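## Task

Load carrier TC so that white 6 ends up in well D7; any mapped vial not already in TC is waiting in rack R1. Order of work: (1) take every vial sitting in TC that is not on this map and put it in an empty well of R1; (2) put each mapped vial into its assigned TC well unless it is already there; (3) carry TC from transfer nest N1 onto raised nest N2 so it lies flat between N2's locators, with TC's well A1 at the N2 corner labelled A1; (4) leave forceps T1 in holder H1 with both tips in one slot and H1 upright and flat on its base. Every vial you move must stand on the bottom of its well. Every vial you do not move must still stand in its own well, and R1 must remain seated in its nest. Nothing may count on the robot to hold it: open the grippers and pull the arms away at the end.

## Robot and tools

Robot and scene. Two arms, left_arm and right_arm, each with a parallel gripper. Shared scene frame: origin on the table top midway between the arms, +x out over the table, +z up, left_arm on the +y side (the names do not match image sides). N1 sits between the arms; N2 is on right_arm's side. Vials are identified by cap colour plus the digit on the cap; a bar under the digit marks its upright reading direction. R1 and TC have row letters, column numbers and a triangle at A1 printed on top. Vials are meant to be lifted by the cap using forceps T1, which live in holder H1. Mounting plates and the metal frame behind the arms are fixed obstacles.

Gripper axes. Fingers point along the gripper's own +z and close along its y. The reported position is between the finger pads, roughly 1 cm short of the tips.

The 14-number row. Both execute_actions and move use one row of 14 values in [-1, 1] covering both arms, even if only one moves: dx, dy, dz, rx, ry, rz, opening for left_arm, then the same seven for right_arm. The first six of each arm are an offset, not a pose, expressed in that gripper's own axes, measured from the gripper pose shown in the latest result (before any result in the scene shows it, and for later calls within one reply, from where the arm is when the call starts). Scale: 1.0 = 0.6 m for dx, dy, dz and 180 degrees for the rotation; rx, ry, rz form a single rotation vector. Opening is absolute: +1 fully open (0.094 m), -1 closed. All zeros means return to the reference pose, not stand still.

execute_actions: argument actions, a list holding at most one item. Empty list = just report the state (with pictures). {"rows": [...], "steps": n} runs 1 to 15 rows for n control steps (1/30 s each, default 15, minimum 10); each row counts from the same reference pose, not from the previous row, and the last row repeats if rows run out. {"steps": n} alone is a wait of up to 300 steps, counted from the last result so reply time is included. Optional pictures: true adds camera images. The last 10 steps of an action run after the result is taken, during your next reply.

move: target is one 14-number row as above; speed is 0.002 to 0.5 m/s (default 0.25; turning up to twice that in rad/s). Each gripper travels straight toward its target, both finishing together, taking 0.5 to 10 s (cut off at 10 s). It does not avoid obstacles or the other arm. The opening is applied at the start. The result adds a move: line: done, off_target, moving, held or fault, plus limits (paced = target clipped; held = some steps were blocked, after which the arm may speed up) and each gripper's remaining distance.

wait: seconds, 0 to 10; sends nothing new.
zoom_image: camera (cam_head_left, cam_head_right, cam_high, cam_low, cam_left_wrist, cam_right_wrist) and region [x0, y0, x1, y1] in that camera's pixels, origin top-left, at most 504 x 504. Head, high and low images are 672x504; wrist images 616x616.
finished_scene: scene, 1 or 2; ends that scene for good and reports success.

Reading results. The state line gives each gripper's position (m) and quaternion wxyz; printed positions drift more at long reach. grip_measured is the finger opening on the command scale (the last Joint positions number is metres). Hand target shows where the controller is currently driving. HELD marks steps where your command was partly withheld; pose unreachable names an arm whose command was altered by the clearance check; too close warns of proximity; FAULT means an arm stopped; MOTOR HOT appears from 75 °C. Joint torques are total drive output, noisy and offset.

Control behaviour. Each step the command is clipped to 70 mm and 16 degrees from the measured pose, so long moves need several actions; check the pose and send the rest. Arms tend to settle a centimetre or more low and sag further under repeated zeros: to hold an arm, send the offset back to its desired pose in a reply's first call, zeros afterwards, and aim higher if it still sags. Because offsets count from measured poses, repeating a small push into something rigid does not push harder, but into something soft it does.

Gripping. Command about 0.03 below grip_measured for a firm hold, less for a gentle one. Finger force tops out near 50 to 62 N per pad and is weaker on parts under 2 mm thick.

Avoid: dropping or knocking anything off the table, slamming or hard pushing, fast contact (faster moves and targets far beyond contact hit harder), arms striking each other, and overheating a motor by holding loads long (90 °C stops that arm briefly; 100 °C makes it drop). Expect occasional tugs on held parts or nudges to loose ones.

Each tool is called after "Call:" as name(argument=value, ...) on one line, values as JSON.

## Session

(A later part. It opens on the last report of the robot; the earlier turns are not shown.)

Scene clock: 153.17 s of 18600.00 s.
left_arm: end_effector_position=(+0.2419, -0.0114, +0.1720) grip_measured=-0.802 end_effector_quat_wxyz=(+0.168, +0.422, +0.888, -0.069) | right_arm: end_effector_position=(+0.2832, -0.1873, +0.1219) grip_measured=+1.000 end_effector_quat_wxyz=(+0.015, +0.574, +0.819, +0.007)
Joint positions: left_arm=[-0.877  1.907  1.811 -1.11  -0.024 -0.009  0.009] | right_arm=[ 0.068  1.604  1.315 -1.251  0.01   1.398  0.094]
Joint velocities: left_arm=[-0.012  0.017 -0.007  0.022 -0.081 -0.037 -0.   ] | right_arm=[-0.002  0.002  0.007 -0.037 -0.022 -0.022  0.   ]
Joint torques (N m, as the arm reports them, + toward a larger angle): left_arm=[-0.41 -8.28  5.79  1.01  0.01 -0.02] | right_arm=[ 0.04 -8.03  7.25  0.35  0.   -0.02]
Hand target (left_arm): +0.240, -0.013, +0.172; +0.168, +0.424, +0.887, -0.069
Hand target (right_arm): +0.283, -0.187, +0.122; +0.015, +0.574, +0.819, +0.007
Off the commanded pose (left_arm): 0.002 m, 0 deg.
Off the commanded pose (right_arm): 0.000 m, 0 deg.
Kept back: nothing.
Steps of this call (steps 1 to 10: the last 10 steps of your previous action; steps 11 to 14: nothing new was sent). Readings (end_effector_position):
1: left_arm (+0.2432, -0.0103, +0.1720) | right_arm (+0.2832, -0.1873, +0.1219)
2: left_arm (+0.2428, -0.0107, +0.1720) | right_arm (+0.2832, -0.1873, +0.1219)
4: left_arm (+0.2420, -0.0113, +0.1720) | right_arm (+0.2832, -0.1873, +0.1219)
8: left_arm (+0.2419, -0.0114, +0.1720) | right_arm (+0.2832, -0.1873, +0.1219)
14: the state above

Call:
execute_actions(actions=[{"rows": [[0.0018,-0.0002,0.0078,0,0.0035,0,-0.80,0,0,0,0,0,0,1],[0.0021,-0.0002,0.0092,0,0.0041,0,-0.80,0,0,0,0,0,0,1],[0.0024,-0.0002,0.0106,0,0.0048,0,-0.80,0,0,0,0,0,0,1],[0.0028,-0.0003,0.0120,0,0.0054,0,-0.80,0,0,0,0,0,0,1],[0.0031,-0.0003,0.0134,0,0.0060,0,-0.80,0,0,0,0,0,0,1],[0.0034,-0.0003,0.0148,0,0.0067,0,-0.80,0,0,0,0,0,0,1],[0.0037,-0.0003,0.0162,0,0.0073,0,-0.80,0,0,0,0,0,0,1],[0.0041,-0.0004,0.0176,0,0.0080,0,-0.80,0,0,0,0,0,0,1],[0.0044,-0.0004,0.0190,0,0.0086,0,-0.80,0,0,0,0,0,0,1]], "steps": 11}])

Call:
execute_actions(actions=[{"steps": 20}], pictures=true)

Call:
zoom_image(camera="cam_left_wrist", region=[285, 245, 345, 305])

Call:
zoom_image(camera="cam_low", region=[120, 180, 180, 240])

Scene clock: 154.07 s of 18600.00 s.
left_arm: end_effector_position=(+0.2419, -0.0114, +0.1720) grip_measured=-0.802 end_effector_quat_wxyz=(+0.168, +0.422, +0.888, -0.069) | right_arm: end_effector_position=(+0.2832, -0.1873, +0.1219) grip_measured=+1.000 end_effector_quat_wxyz=(+0.015, +0.574, +0.819, +0.007)
Joint positions: left_arm=[-0.877  1.907  1.811 -1.11  -0.024 -0.009  0.009] | right_arm=[ 0.068  1.604  1.315 -1.251  0.01   1.398  0.094]
Joint velocities: left_arm=[ 0.002 -0.027 -0.012  0.007 -0.051 -0.022 -0.001] | right_arm=[-0.007 -0.002  0.002 -0.066 -0.022  0.022  0.   ]
Joint torques (N m, as the arm reports them, + toward a larger angle): left_arm=[ 0.05 -7.44  5.8   1.02  0.   -0.02] | right_arm=[ 0.09 -8.04  7.29  0.37  0.   -0.04]
Steps of this call (steps 1 to 26: nothing new was sent; step 27: the first step of this action). Readings (end_effector_position):
27: the state above

Scene clock: 154.73 s of 18600.00 s.
left_arm: end_effector_position=(+0.2427, -0.0124, +0.1604) grip_measured=-0.802 end_effector_quat_wxyz=(+0.156, +0.423, +0.890, -0.063) | right_arm: end_effector_position=(+0.2832, -0.1873, +0.1219) grip_measured=+1.000 end_effector_quat_wxyz=(+0.015, +0.574, +0.819, +0.007)
Joint positions: left_arm=[-0.877  1.934  1.811 -1.11  -0.024 -0.009  0.009] | right_arm=[ 0.068  1.604  1.315 -1.251  0.01   1.398  0.094]
Joint velocities: left_arm=[-0.007  0.002 -0.012 -0.007 -0.022  0.007 -0.001] | right_arm=[ 0.002  0.002 -0.002  0.007  0.037 -0.022  0.   ]
Joint torques (N m, as the arm reports them, + toward a larger angle): left_arm=[ 0.01 -8.47  5.84  0.98  0.01 -0.02] | right_arm=[ 0.04 -8.08  7.29  0.36  0.01 -0.03]
Hand target (left_arm): +0.243, -0.013, +0.160; +0.156, +0.423, +0.891, -0.063
Hand target (right_arm): +0.283, -0.187, +0.122; +0.015, +0.574, +0.819, +0.007
Off the commanded pose (left_arm): 0.000 m, 0 deg.
Off the commanded pose (right_arm): 0.000 m, 0 deg.
Kept back: nothing.
Steps of this call (steps 1 to 10: the last 10 steps of your previous action; steps 11 to 20: nothing new was sent). Readings (end_effector_position):
1: left_arm (+0.2419, -0.0114, +0.1716) | right_arm (+0.2832, -0.1873, +0.1219)
2: left_arm (+0.2420, -0.0115, +0.1712) | right_arm (+0.2832, -0.1873, +0.1219)
4: left_arm (+0.2421, -0.0117, +0.1690) | right_arm (+0.2832, -0.1873, +0.1219)
8: left_arm (+0.2425, -0.0122, +0.1635) | right_arm (+0.2832, -0.1873, +0.1219)
20: the state above

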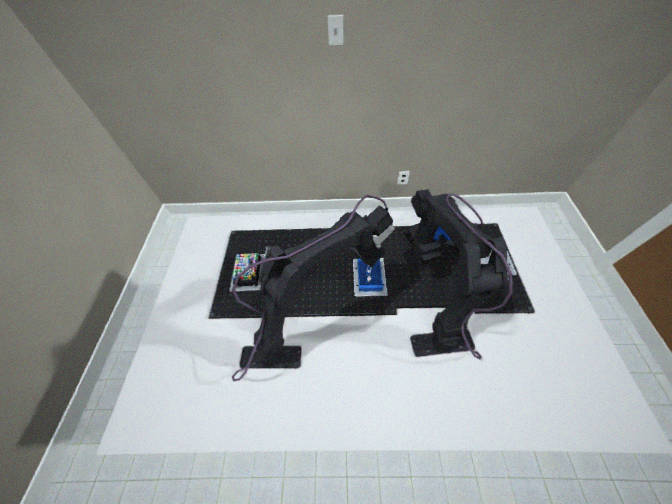

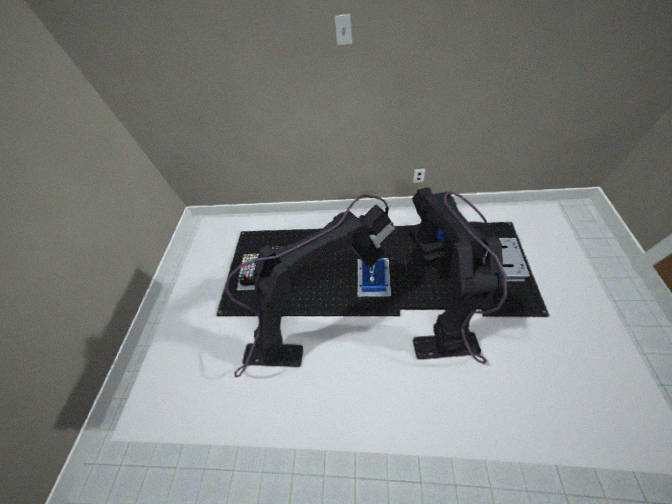

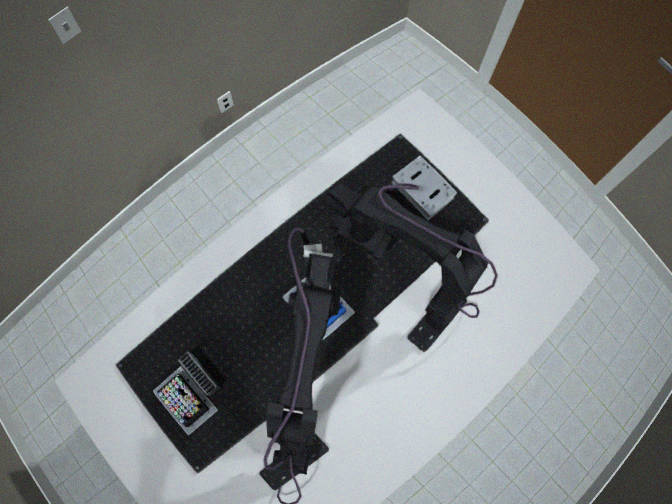

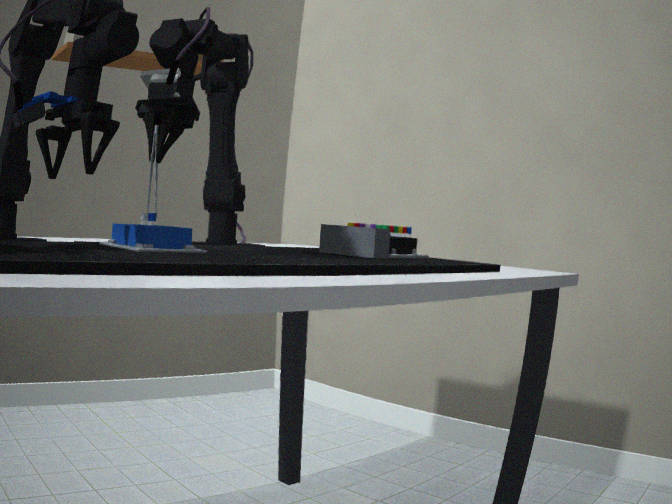

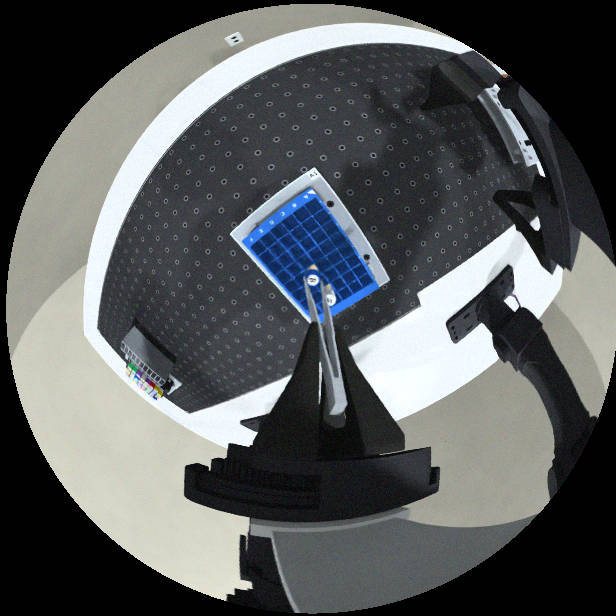

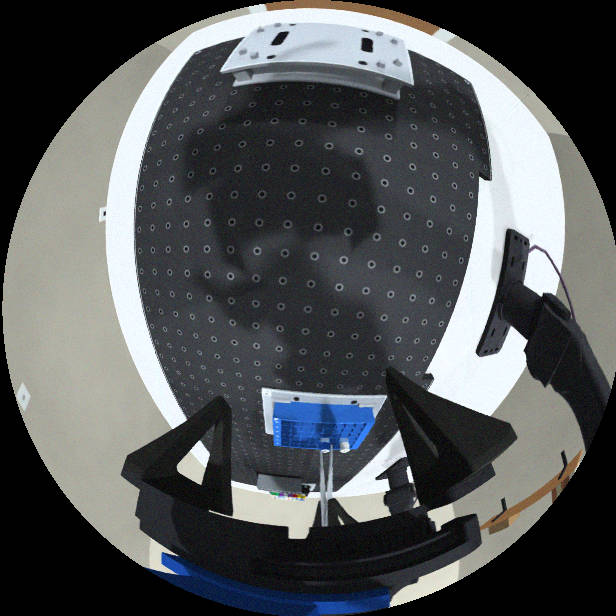

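Region (285, 245, 345, 305) of cam_left_wrist's 616x616 image, scaled by 8.400, with more detail than that image has.

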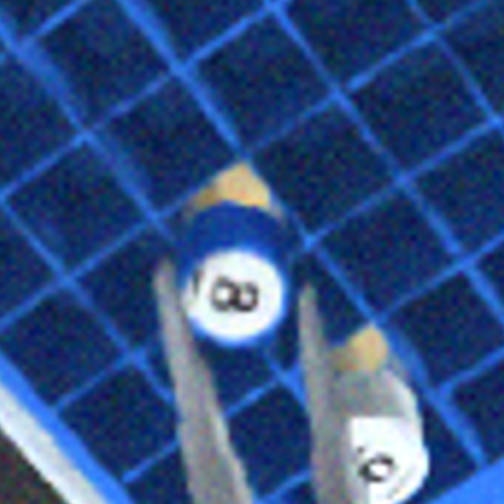

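Region (120, 180, 180, 240) of cam_low's 672x504 image, scaled by 8.400, with more detail than that image has.

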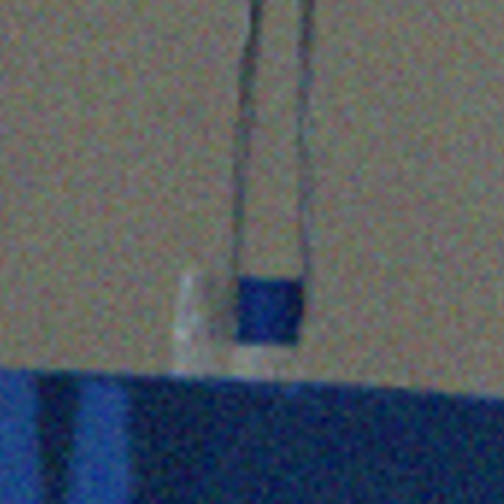

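Call:
execute_actions(actions=[{"rows": [[-0.0116,0,0,0,-0.0091,0,-0.80,0,0,0,0,0,0,1]], "steps": 12}])

Call:
execute_actions(actions=[{"rows": [[0,0,0,0,0,0,-0.805,0,0,0,0,0,0,1],[0,0,0,0,0,0,-0.81,0,0,0,0,0,0,1],[0,0,0,0,0,0,-0.815,0,0,0,0,0,0,1],[0,0,0,0,0,0,-0.82,0,0,0,0,0,0,1],[0,0,0,0,0,0,-0.825,0,0,0,0,0,0,1],[0,0,0,0,0,0,-0.83,0,0,0,0,0,0,1],[0,0,0,0,0,0,-0.835,0,0,0,0,0,0,1],[0,0,0,0,0,0,-0.84,0,0,0,0,0,0,1],[0,0,0,0,0,0,-0.845,0,0,0,0,0,0,1],[0,0,0,0,0,0,-0.85,0,0,0,0,0,0,1],[0,0,0,0,0,0,-0.855,0,0,0,0,0,0,1],[0,0,0,0,0,0,-0.86,0,0,0,0,0,0,1]], "steps": 13}])

Call:
execute_actions(actions=[{"steps": 14}], pictures=true)

Call:
zoom_image(camera="cam_left_wrist", region=[285, 245, 345, 305])

Scene clock: 156.07 s of 18600.00 s.
left_arm: end_effector_position=(+0.2428, -0.0126, +0.1605) grip_measured=-0.802 end_effector_quat_wxyz=(+0.157, +0.423, +0.890, -0.063) | right_arm: end_effector_position=(+0.2832, -0.1873, +0.1219) grip_measured=+1.000 end_effector_quat_wxyz=(+0.015, +0.574, +0.819, +0.007)
Joint positions: left_arm=[-0.877  1.934  1.811 -1.109 -0.024 -0.009  0.009] | right_arm=[ 0.068  1.604  1.315 -1.251  0.01   1.398  0.094]
Joint velocities: left_arm=[-0.007 -0.007  0.017  0.051  0.007  0.022 -0.   ] | right_arm=[-0.007 -0.007 -0.012 -0.081 -0.022 -0.037  0.   ]
Joint torques (N m, as the arm reports them, + toward a larger angle): left_arm=[ 0.03 -8.55  5.67  1.18  0.   -0.01] | right_arm=[ 0.07 -8.09  7.29  0.35  0.01 -0.04]
Steps of this call (steps 1 to 38: nothing new was sent; steps 39 to 40: the first 2 steps of this action). Readings (end_effector_position):
39: left_arm (+0.2427, -0.0125, +0.1605) | right_arm (+0.2832, -0.1873, +0.1219)
40: the state above

Scene clock: 156.50 s of 18600.00 s.
left_arm: end_effector_position=(+0.2432, -0.0131, +0.1607) grip_measured=-0.811 end_effector_quat_wxyz=(+0.158, +0.423, +0.890, -0.064) | right_arm: end_effector_position=(+0.2832, -0.1873, +0.1219) grip_measured=+1.000 end_effector_quat_wxyz=(+0.015, +0.574, +0.819, +0.007)
Joint positions: left_arm=[-0.877  1.934  1.811 -1.106 -0.024 -0.009  0.009] | right_arm=[ 0.068  1.604  1.315 -1.251  0.01   1.398  0.094]
Joint velocities: left_arm=[-0.012 -0.012  0.012  0.007  0.022 -0.066 -0.004] | right_arm=[ 0.007  0.012  0.002 -0.007  0.022 -0.037  0.   ]
Joint torques (N m, as the arm reports them, + toward a larger angle): left_arm=[ 0.07 -8.55  5.75  0.95  0.   -0.01] | right_arm=[ 0.06 -8.05  7.31  0.36  0.   -0.03]
Off your previous action's commanded pose (left_arm): 0.006 m, 1 deg at its last step (step 10 of this call).
Off your previous action's commanded pose (right_arm): 0.000 m, 0 deg at its last step (step 10 of this call).
Steps of this call (steps 1 to 10: the last 10 steps of your previous action; steps 11 to 13: the first 3 steps of this action, its rows measured from where the robot was after step 10). Readings (end_effector_position):
10: left_arm (+0.2432, -0.0131, +0.1607) | right_arm (+0.2832, -0.1873, +0.1219)
11: left_arm (+0.2432, -0.0131, +0.1607) | right_arm (+0.2832, -0.1873, +0.1219)
12: left_arm (+0.2432, -0.0131, +0.1607) | right_arm (+0.2832, -0.1873, +0.1219)
13: the state above

Scene clock: 156.97 s of 18600.00 s.
left_arm: end_effector_position=(+0.2432, -0.0131, +0.1607) grip_measured=-0.853 end_effector_quat_wxyz=(+0.158, +0.423, +0.890, -0.064) | right_arm: end_effector_position=(+0.2832, -0.1873, +0.1219) grip_measured=+1.000 end_effector_quat_wxyz=(+0.015, +0.574, +0.819, +0.007)
Joint positions: left_arm=[-0.877  1.934  1.811 -1.106 -0.024 -0.009  0.007] | right_arm=[ 0.068  1.604  1.315 -1.251  0.01   1.398  0.094]
Joint velocities: left_arm=[ 0.012  0.002  0.007  0.066 -0.066 -0.007 -0.   ] | right_arm=[-0.017 -0.012 -0.007 -0.007 -0.051 -0.022  0.   ]
Joint torques (N m, as the arm reports them, + toward a larger angle): left_arm=[-0.01 -8.48  5.78  0.95  0.01 -0.02] | right_arm=[ 0.06 -8.05  7.27  0.34  0.01 -0.03]
Hand target (left_arm): +0.243, -0.013, +0.161; +0.158, +0.423, +0.890, -0.064
Hand target (right_arm): +0.283, -0.187, +0.122; +0.015, +0.574, +0.819, +0.007
Off the commanded pose (left_arm): 0.000 m, 0 deg.
Off the commanded pose (right_arm): 0.000 m, 0 deg.
Kept back: nothing.
Steps of this call (steps 1 to 10: the last 10 steps of your previous action; steps 11 to 14: nothing new was sent). Readings (end_effector_position):
1: left_arm (+0.2432, -0.0131, +0.1607) | right_arm (+0.2832, -0.1873, +0.1219)
2: left_arm (+0.2432, -0.0131, +0.1607) | right_arm (+0.2832, -0.1873, +0.1219)
4: left_arm (+0.2432, -0.0131, +0.1607) | right_arm (+0.2832, -0.1873, +0.1219)
8: left_arm (+0.2432, -0.0131, +0.1607) | right_arm (+0.2832, -0.1873, +0.1219)
14: the state above

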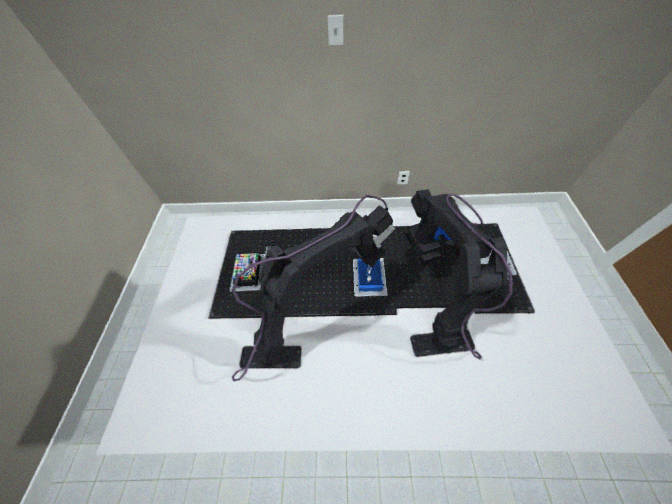

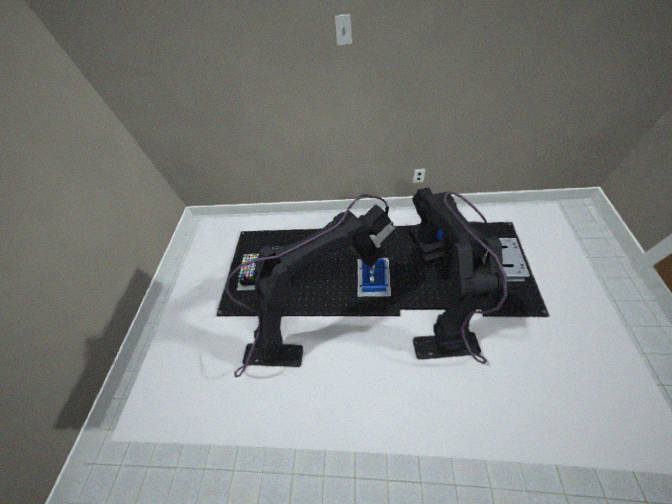

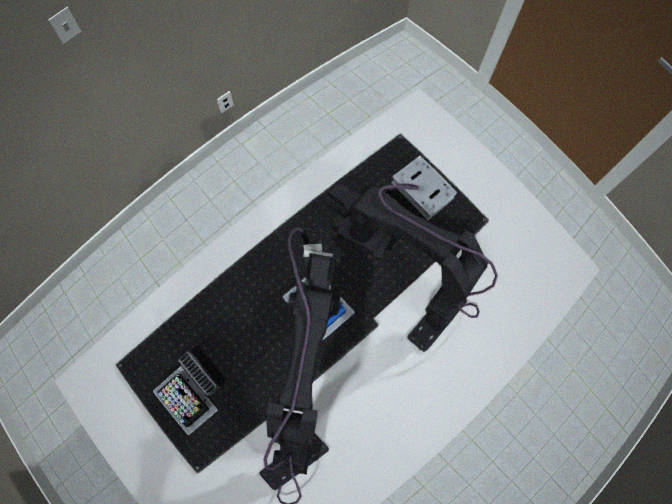

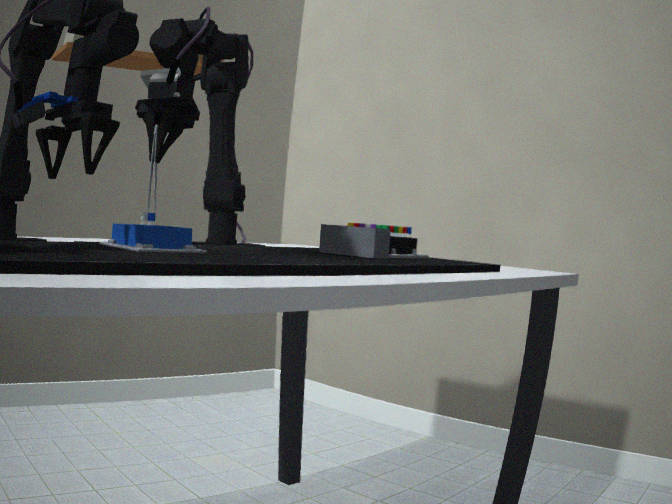

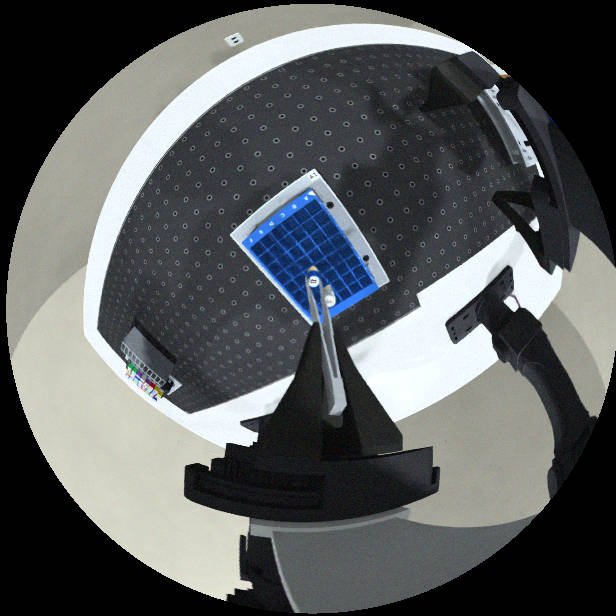

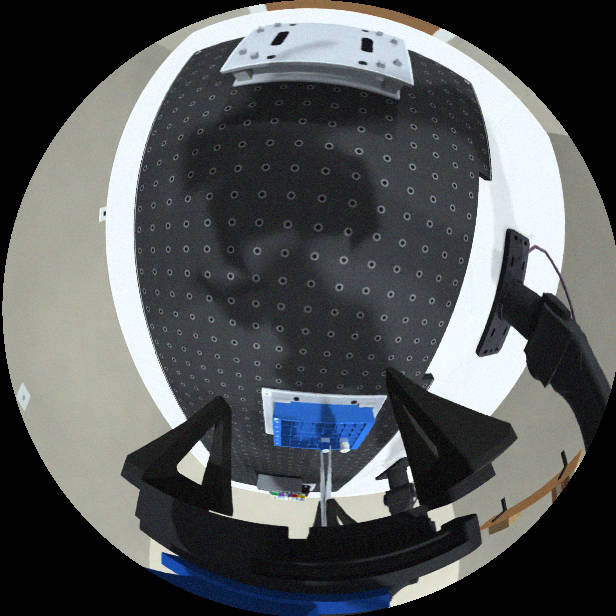

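Region (285, 245, 345, 305) of cam_left_wrist's 616x616 image, scaled by 8.400, with more detail than that image has.

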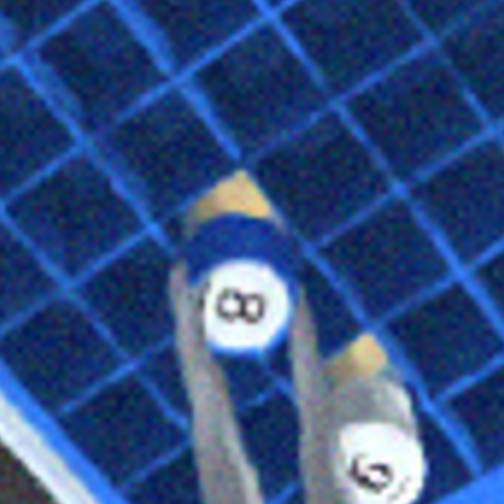

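Call:
execute_actions(actions=[{"rows": [[0.0014,0.0004,-0.0198,0,-0.0044,0,-0.86,0,0,0,0,0,0,1],[0.0010,0.0005,-0.0239,0,-0.0059,0,-0.86,0,0,0,0,0,0,1],[0.0006,0.0006,-0.0281,0,-0.0075,0,-0.86,0,0,0,0,0,0,1],[0.0003,0.0007,-0.0323,0,-0.0090,0,-0.86,0,0,0,0,0,0,1],[-0.0001,0.0008,-0.0365,0,-0.0106,0,-0.86,0,0,0,0,0,0,1],[-0.0004,0.0009,-0.0407,0,-0.0121,0,-0.86,0,0,0,0,0,0,1],[-0.0006,0.0010,-0.0449,0,-0.0136,0,-0.86,0,0,0,0,0,0,1],[-0.0009,0.0011,-0.0491,0,-0.0152,0,-0.86,0,0,0,0,0,0,1],[-0.0011,0.0011,-0.0533,0,-0.0167,0,-0.86,0,0,0,0,0,0,1],[-0.0013,0.0012,-0.0575,0,-0.0183,0,-0.86,0,0,0,0,0,0,1],[-0.0015,0.0013,-0.0617,0,-0.0198,0,-0.86,0,0,0,0,0,0,1],[-0.0017,0.0014,-0.0660,0,-0.0214,0,-0.86,0,0,0,0,0,0,1],[-0.0018,0.0015,-0.0702,0,-0.0229,0,-0.86,0,0,0,0,0,0,1],[-0.0024,0.0016,-0.0744,0,-0.0248,0,-0.86,0,0,0,0,0,0,1],[-0.0029,0.0017,-0.0787,0,-0.0267,0,-0.86,0,0,0,0,0,0,1]], "steps": 15}])

Call:
execute_actions(actions=[{"steps": 24}], pictures=true)

Call:
zoom_image(camera="cam_low", region=[120, 175, 180, 235])

Scene clock: 160.00 s of 18600.00 s.
left_arm: end_effector_position=(+0.2425, -0.0122, +0.1647) grip_measured=-0.853 end_effector_quat_wxyz=(+0.161, +0.422, +0.890, -0.065) | right_arm: end_effector_position=(+0.2832, -0.1873, +0.1219) grip_measured=+1.000 end_effector_quat_wxyz=(+0.015, +0.574, +0.819, +0.007)
Joint positions: left_arm=[-0.877  1.924  1.811 -1.109 -0.024 -0.009  0.007] | right_arm=[ 0.068  1.604  1.315 -1.251  0.01   1.398  0.094]
Joint velocities: left_arm=[ 0.012 -0.144  0.002  0.022 -0.007 -0.037 -0.   ] | right_arm=[-0.022  0.002  0.002 -0.007 -0.007  0.022  0.   ]
Joint torques (N m, as the arm reports them, + toward a larger angle): left_arm=[  0.01 -10.97   5.63   0.87   0.     0.  ] | right_arm=[ 0.11 -8.06  7.26  0.35  0.   -0.03]
Steps of this call (steps 1 to 86: nothing new was sent; steps 87 to 91: the first 5 steps of this action). Readings (end_effector_position):
87: left_arm (+0.2432, -0.0131, +0.1607) | right_arm (+0.2832, -0.1873, +0.1219)
88: left_arm (+0.2432, -0.0130, +0.1610) | right_arm (+0.2832, -0.1873, +0.1219)
90: left_arm (+0.2428, -0.0125, +0.1628) | right_arm (+0.2832, -0.1873, +0.1219)
91: the state above

Scene clock: 160.80 s of 18600.00 s.
left_arm: end_effector_position=(+0.2373, -0.0056, +0.1994) grip_measured=-0.853 end_effector_quat_wxyz=(+0.193, +0.419, +0.884, -0.081) | right_arm: end_effector_position=(+0.2832, -0.1873, +0.1219) grip_measured=+1.000 end_effector_quat_wxyz=(+0.015, +0.574, +0.819, +0.007)
Joint positions: left_arm=[-0.877  1.839  1.811 -1.123 -0.024 -0.009  0.007] | right_arm=[ 0.068  1.604  1.315 -1.251  0.01   1.398  0.094]
Joint velocities: left_arm=[ 0.002 -0.017 -0.022 -0.051 -0.007  0.007  0.001] | right_arm=[ 0.007  0.002  0.002 -0.051 -0.007  0.037  0.   ]
Joint torques (N m, as the arm reports them, + toward a larger angle): left_arm=[-0.01 -9.17  5.71  0.99 -0.01  0.01] | right_arm=[ 0.05 -8.02  7.27  0.35  0.01 -0.02]
Hand target (left_arm): +0.235, -0.002, +0.205; +0.195, +0.419, +0.883, -0.081
Hand target (right_arm): +0.283, -0.187, +0.122; +0.015, +0.574, +0.819, +0.007
Off the commanded pose (left_arm): 0.008 m, 0 deg.
Off the commanded pose (right_arm): 0.000 m, 0 deg.
Kept back: nothing.
Steps of this call (steps 1 to 10: the last 10 steps of your previous action; steps 11 to 24: nothing new was sent). Readings (end_effector_position):
1: left_arm (+0.2423, -0.0119, +0.1671) | right_arm (+0.2832, -0.1873, +0.1219)
2: left_arm (+0.2419, -0.0115, +0.1698) | right_arm (+0.2832, -0.1873, +0.1219)
4: left_arm (+0.2411, -0.0104, +0.1762) | right_arm (+0.2832, -0.1873, +0.1219)
8: left_arm (+0.2391, -0.0079, +0.1885) | right_arm (+0.2832, -0.1873, +0.1219)
24: the state above

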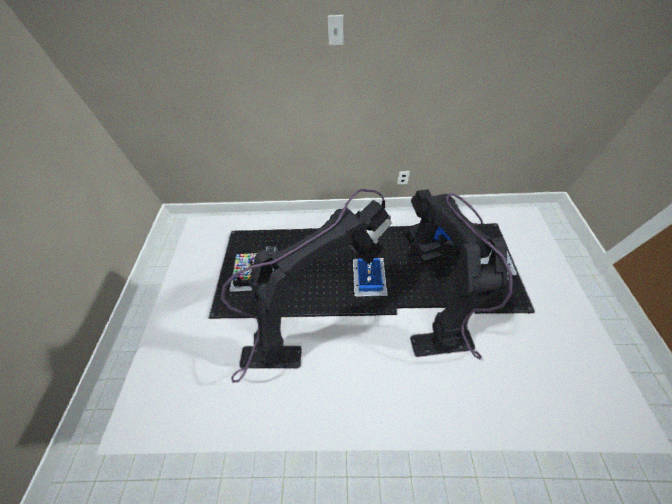

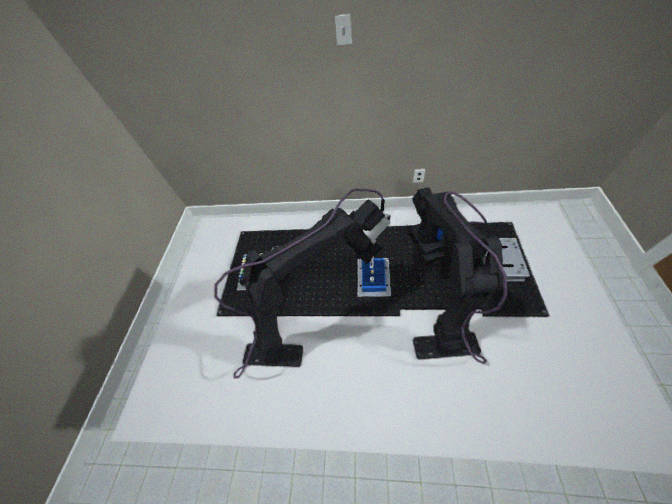

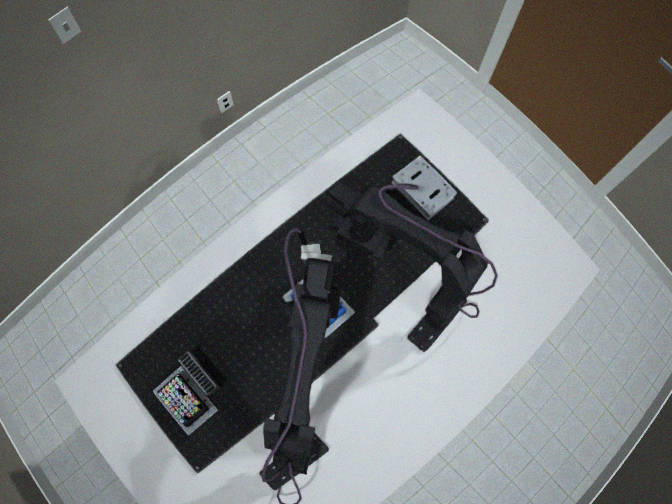

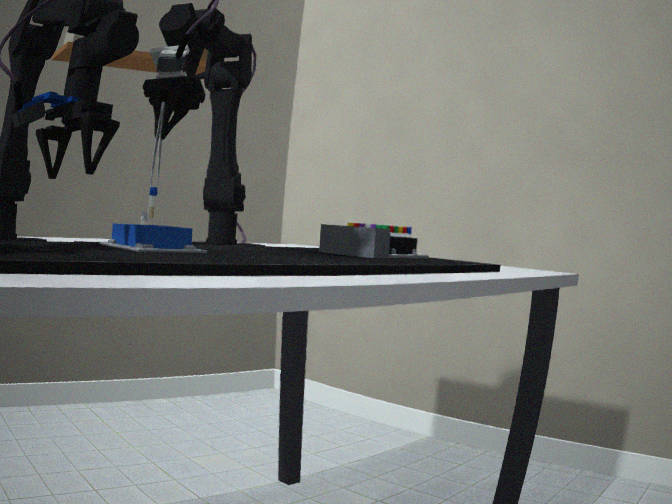

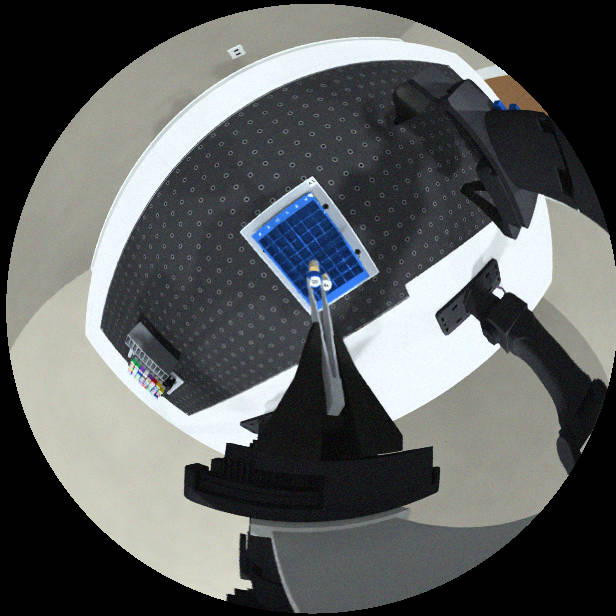

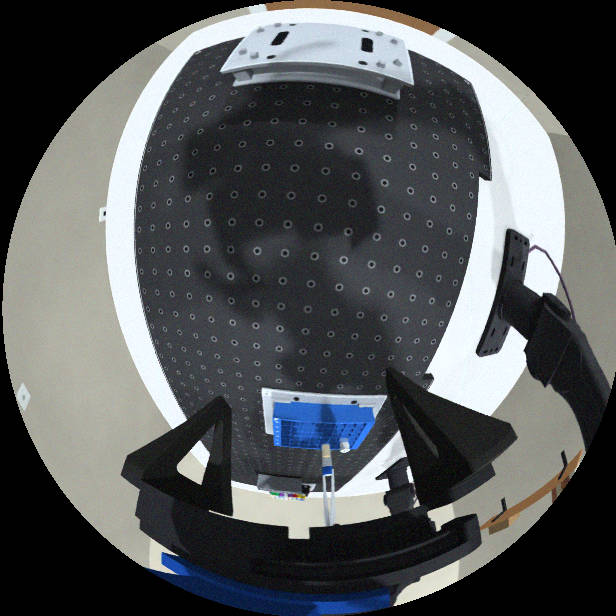

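Region (120, 175, 180, 235) of cam_low's 672x504 image, scaled by 8.400, with more detail than that image has.

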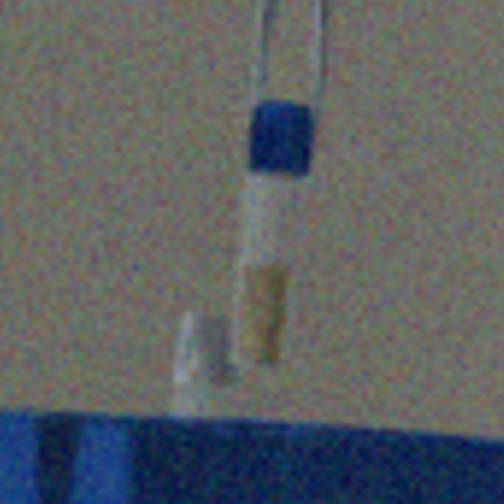

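Call:
move(target=[0.4419,0.5499,-0.2428,-0.2022,-0.0003,-0.4843,-0.86,0.2893,0.0447,-0.0169,0.0047,0.0102,-0.3891,1], speed=0.3)

Call:
zoom_image(camera="cam_left_wrist", region=[275, 225, 355, 305])

Scene clock: 168.93 s of 18600.00 s.
left_arm: end_effector_position=(+0.2938, +0.4326, +0.2206) grip_measured=-0.853 end_effector_quat_wxyz=(+0.186, -0.360, +0.912, +0.064) | right_arm: end_effector_position=(+0.2508, -0.0219, +0.1319) grip_measured=+1.000 end_effector_quat_wxyz=(+0.008, +0.008, +1.000, +0.000)
Joint positions: left_arm=[ 0.208  1.568  1.602 -1.257 -0.194 -0.532  0.007] | right_arm=[ 0.602  1.783  1.557 -1.332  0.01   0.726  0.094]
Joint velocities: left_arm=[-0.022 -0.007 -0.012  0.022 -0.007 -0.022 -0.001] | right_arm=[-0.007 -0.012 -0.002 -0.022 -0.022  0.007  0.   ]
Joint torques (N m, as the arm reports them, + toward a larger angle): left_arm=[ 0.41 -5.15  8.02  0.82 -0.32 -0.1 ] | right_arm=[ 0.7  -8.44  8.91  0.21 -0.01 -0.1 ]
Hand target (left_arm): +0.294, +0.437, +0.228; +0.192, -0.367, +0.907, +0.072
Hand target (right_arm): +0.250, -0.018, +0.132; +0.004, -0.000, +1.000, -0.002
Off the commanded pose (left_arm): 0.012 m, 1 deg.
Off the commanded pose (right_arm): 0.007 m, 1 deg.
Kept back: nothing.
After step 90, 1.87 s passed at rest.
move: off_target (left_arm)

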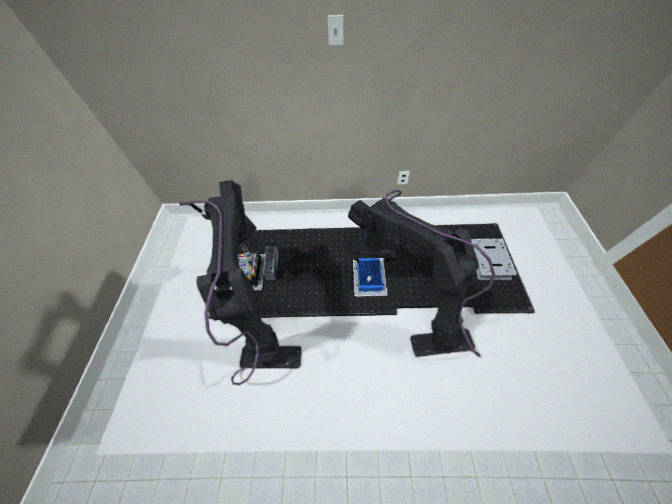

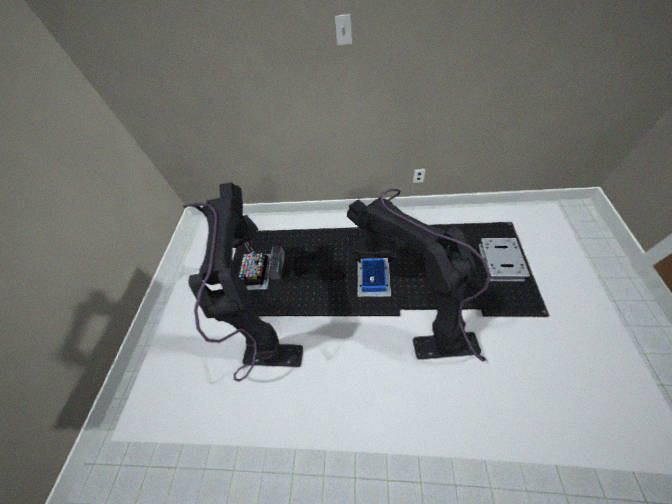

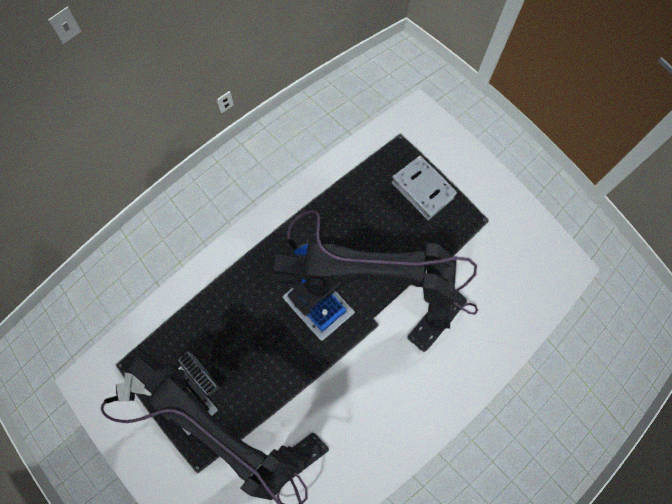

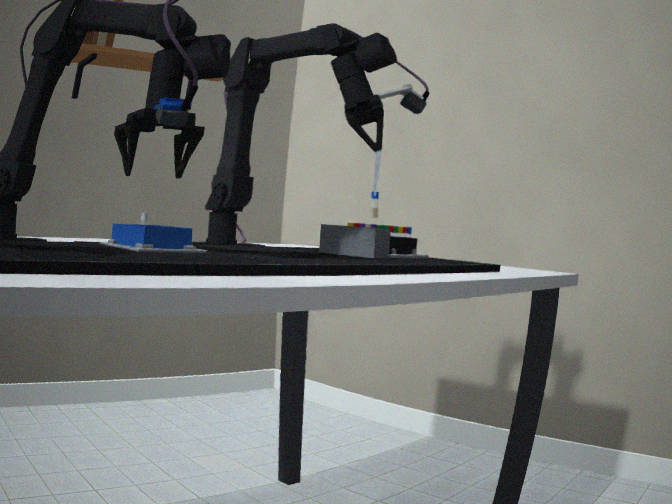

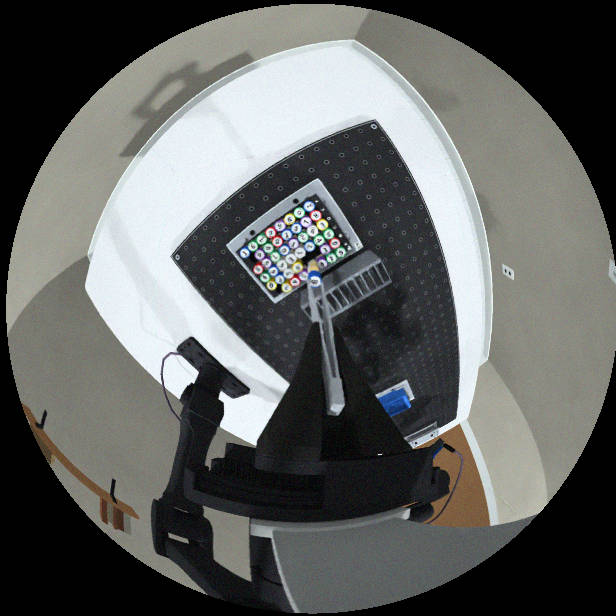

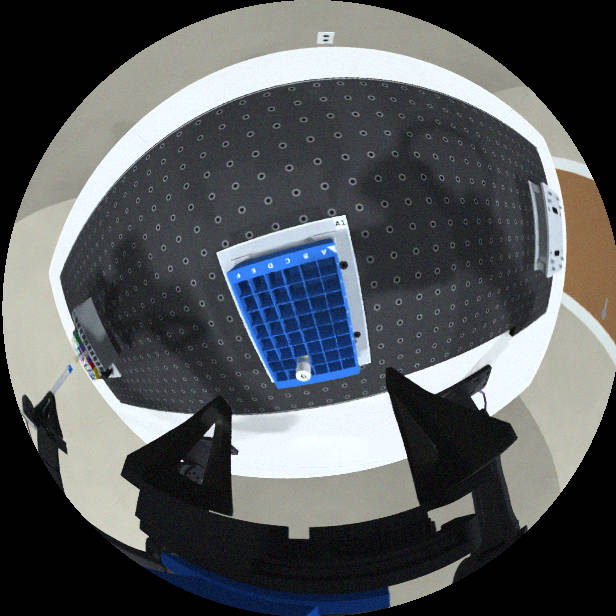

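Region (275, 225, 355, 305) of cam_left_wrist's 616x616 image, scaled by 6.300, with more detail than that image has.

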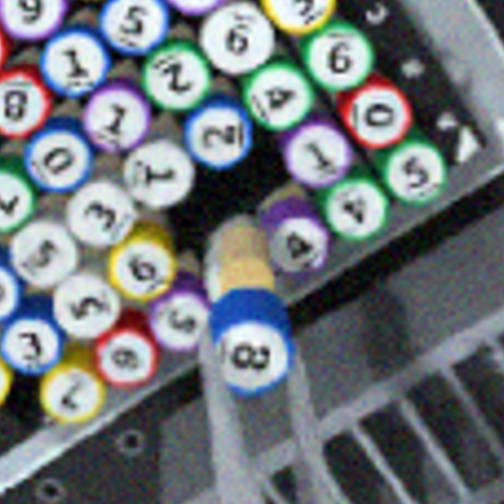

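Call:
execute_actions(actions=[{"rows": [[-0.0047,0.0081,0.0039,-0.0017,-0.0008,-0.0052,-0.86,0,0.0010,0.006,0,0,0,1],[-0.0052,0.0073,0.0062,-0.0012,-0.0015,-0.0053,-0.86,0,0.002,0.012,0,0,-0.0005,1],[-0.0041,0.0030,0.0078,0.0000,-0.0023,-0.0035,-0.86,0,0.003,0.018,0,0,-0.001,1],[-0.0046,0.0022,0.0101,0.0004,-0.0030,-0.0037,-0.86,0,0.004,0.024,0,0,-0.0015,1],[-0.0051,0.0014,0.0124,0.0009,-0.0037,-0.0039,-0.86,0,0.005,0.030,0,0,-0.002,1],[-0.0055,0.0005,0.0147,0.0013,-0.0044,-0.0040,-0.86,0,0.006,0.036,0,0,-0.0025,1],[-0.0060,-0.0003,0.0170,0.0017,-0.0051,-0.0042,-0.86,0,0.007,0.042,0,0,-0.003,1],[-0.0065,-0.0011,0.0192,0.0021,-0.0059,-0.0044,-0.86,0,0.008,0.048,0,0,-0.0035,1],[-0.0070,-0.0019,0.0215,0.0026,-0.0066,-0.0045,-0.86,0,0.009,0.054,0,0,-0.004,1],[-0.0075,-0.0027,0.0238,0.0030,-0.0073,-0.0047,-0.86,0,0.010,0.060,0,0,-0.0045,1],[-0.0075,-0.0027,0.0238,0.0030,-0.0073,-0.0047,-0.86,0,0.011,0.066,0,0,-0.005,1],[-0.0075,-0.0027,0.0238,0.0030,-0.0073,-0.0047,-0.86,0,0.012,0.072,0,0,-0.0055,1],[-0.0075,-0.0027,0.0238,0.0030,-0.0073,-0.0047,-0.86,0,0.013,0.078,0,0,-0.006,1]], "steps": 15}])

Call:
execute_actions(actions=[{"steps": 26}], pictures=true)

Call:
zoom_image(camera="cam_left_wrist", region=[285, 235, 345, 295])

Scene clock: 173.60 s of 18600.00 s.
left_arm: end_effector_position=(+0.2935, +0.4345, +0.2193) grip_measured=-0.853 end_effector_quat_wxyz=(+0.186, -0.364, +0.911, +0.065) | right_arm: end_effector_position=(+0.2524, -0.0205, +0.1274) grip_measured=+1.000 end_effector_quat_wxyz=(+0.012, +0.007, +1.000, +0.003)
Joint positions: left_arm=[ 0.214  1.568  1.597 -1.252 -0.194 -0.534  0.007] | right_arm=[ 0.602  1.783  1.539 -1.305  0.01   0.724  0.094]
Joint velocities: left_arm=[-0.002  0.012 -0.095  0.125  0.007 -0.037 -0.001] | right_arm=[ 0.017 -0.007 -0.305  0.315  0.051 -0.066  0.   ]
Joint torques (N m, as the arm reports them, + toward a larger angle): left_arm=[ 0.45 -5.46  4.23  1.11 -0.11  0.  ] | right_arm=[ 0.59 -9.15  5.77  0.29  0.01  0.  ]
Steps of this call (steps 1 to 90: nothing new was sent; then 1.50 s passed at rest; steps 91 to 95: the first 5 steps of this action). Readings (end_effector_position):
91: left_arm (+0.2932, +0.4328, +0.2204) | right_arm (+0.2506, -0.0220, +0.1319)
92: left_arm (+0.2930, +0.4336, +0.2204) | right_arm (+0.2510, -0.0216, +0.1319)
94: left_arm (+0.2931, +0.4344, +0.2200) | right_arm (+0.2522, -0.0206, +0.1298)
95: the state above

Scene clock: 174.47 s of 18600.00 s.
left_arm: end_effector_position=(+0.2989, +0.4356, +0.2103) grip_measured=-0.853 end_effector_quat_wxyz=(+0.192, -0.364, +0.909, +0.064) | right_arm: end_effector_position=(+0.2551, -0.0152, +0.0925) grip_measured=+1.000 end_effector_quat_wxyz=(+0.014, +0.004, +1.000, +0.005)
Joint positions: left_arm=[ 0.214  1.568  1.556 -1.198 -0.194 -0.534  0.007] | right_arm=[ 0.608  1.807  1.43  -1.165  0.01   0.724  0.094]
Joint velocities: left_arm=[ 0.002  0.002 -0.022  0.022  0.022 -0.051  0.   ] | right_arm=[-0.002  0.002 -0.002 -0.081 -0.007  0.022  0.   ]
Joint torques (N m, as the arm reports them, + toward a larger angle): left_arm=[ 0.36 -5.52  4.92  1.19 -0.12 -0.01] | right_arm=[ 0.96 -9.3   6.35  0.4   0.   -0.02]
Hand target (left_arm): +0.302, +0.438, +0.209; +0.199, -0.366, +0.907, +0.063
Hand target (right_arm): +0.251, -0.014, +0.086; +0.008, -0.001, +1.000, +0.000
Off the commanded pose (left_arm): 0.004 m, 1 deg.
Off the commanded pose (right_arm): 0.008 m, 1 deg.
Kept back: nothing.
Steps of this call (steps 1 to 10: the last 10 steps of your previous action; steps 11 to 26: nothing new was sent). Readings (end_effector_position):
1: left_arm (+0.2937, +0.4346, +0.2180) | right_arm (+0.2521, -0.0207, +0.1246)
2: left_arm (+0.2939, +0.4346, +0.2165) | right_arm (+0.2516, -0.0212, +0.1214)
4: left_arm (+0.2941, +0.4346, +0.2131) | right_arm (+0.2504, -0.0222, +0.1151)
8: left_arm (+0.2953, +0.4349, +0.2091) | right_arm (+0.2505, -0.0219, +0.1029)
26: the state above

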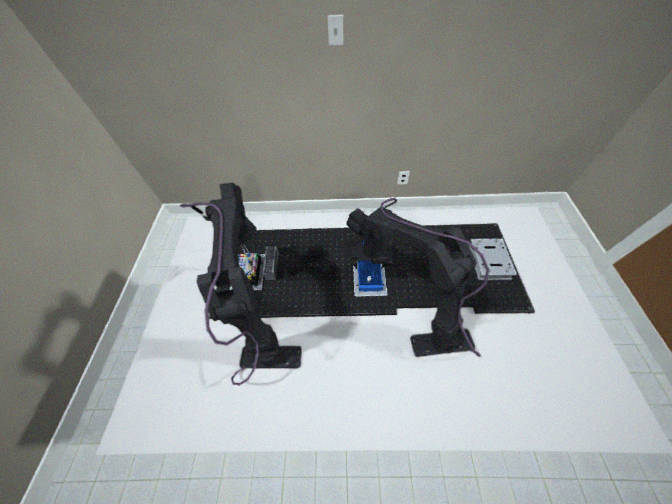

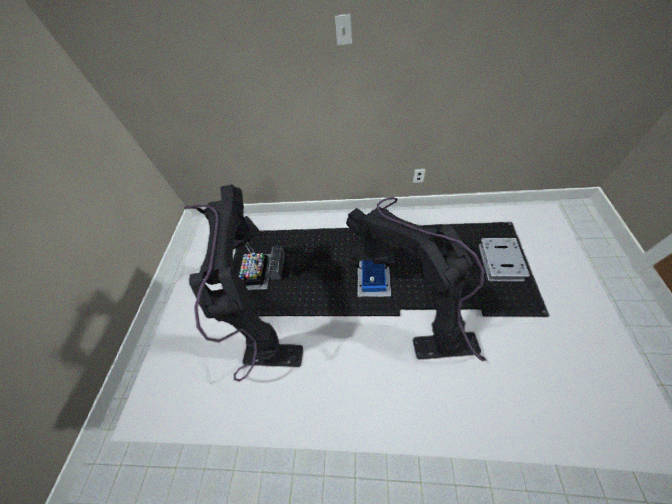

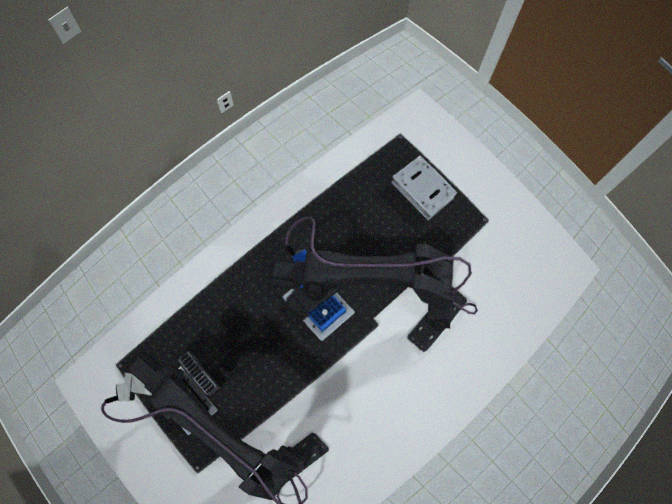

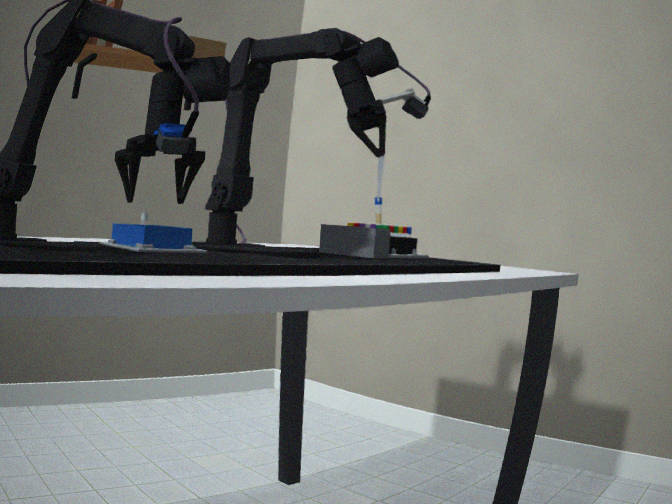

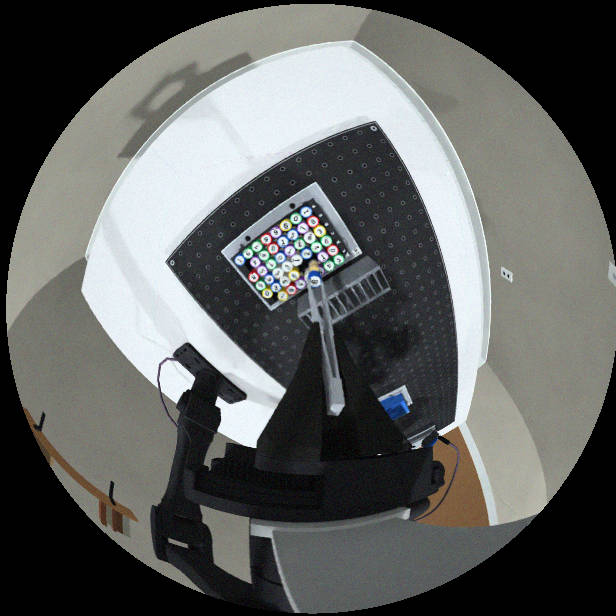

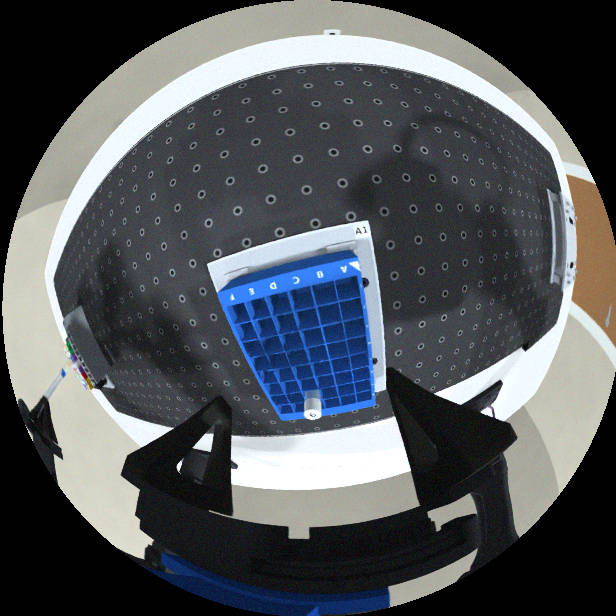

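Region (285, 235, 345, 295) of cam_left_wrist's 616x616 image, scaled by 8.400, with more detail than that image has.

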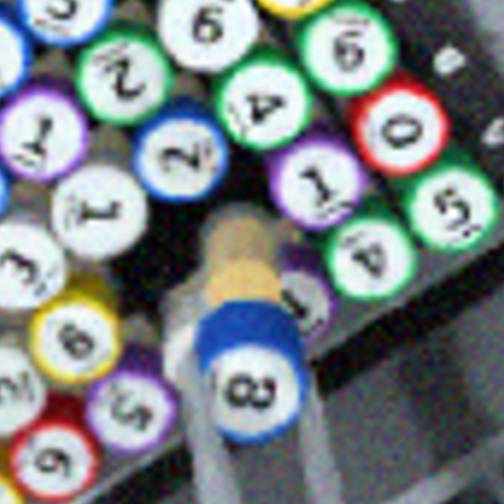

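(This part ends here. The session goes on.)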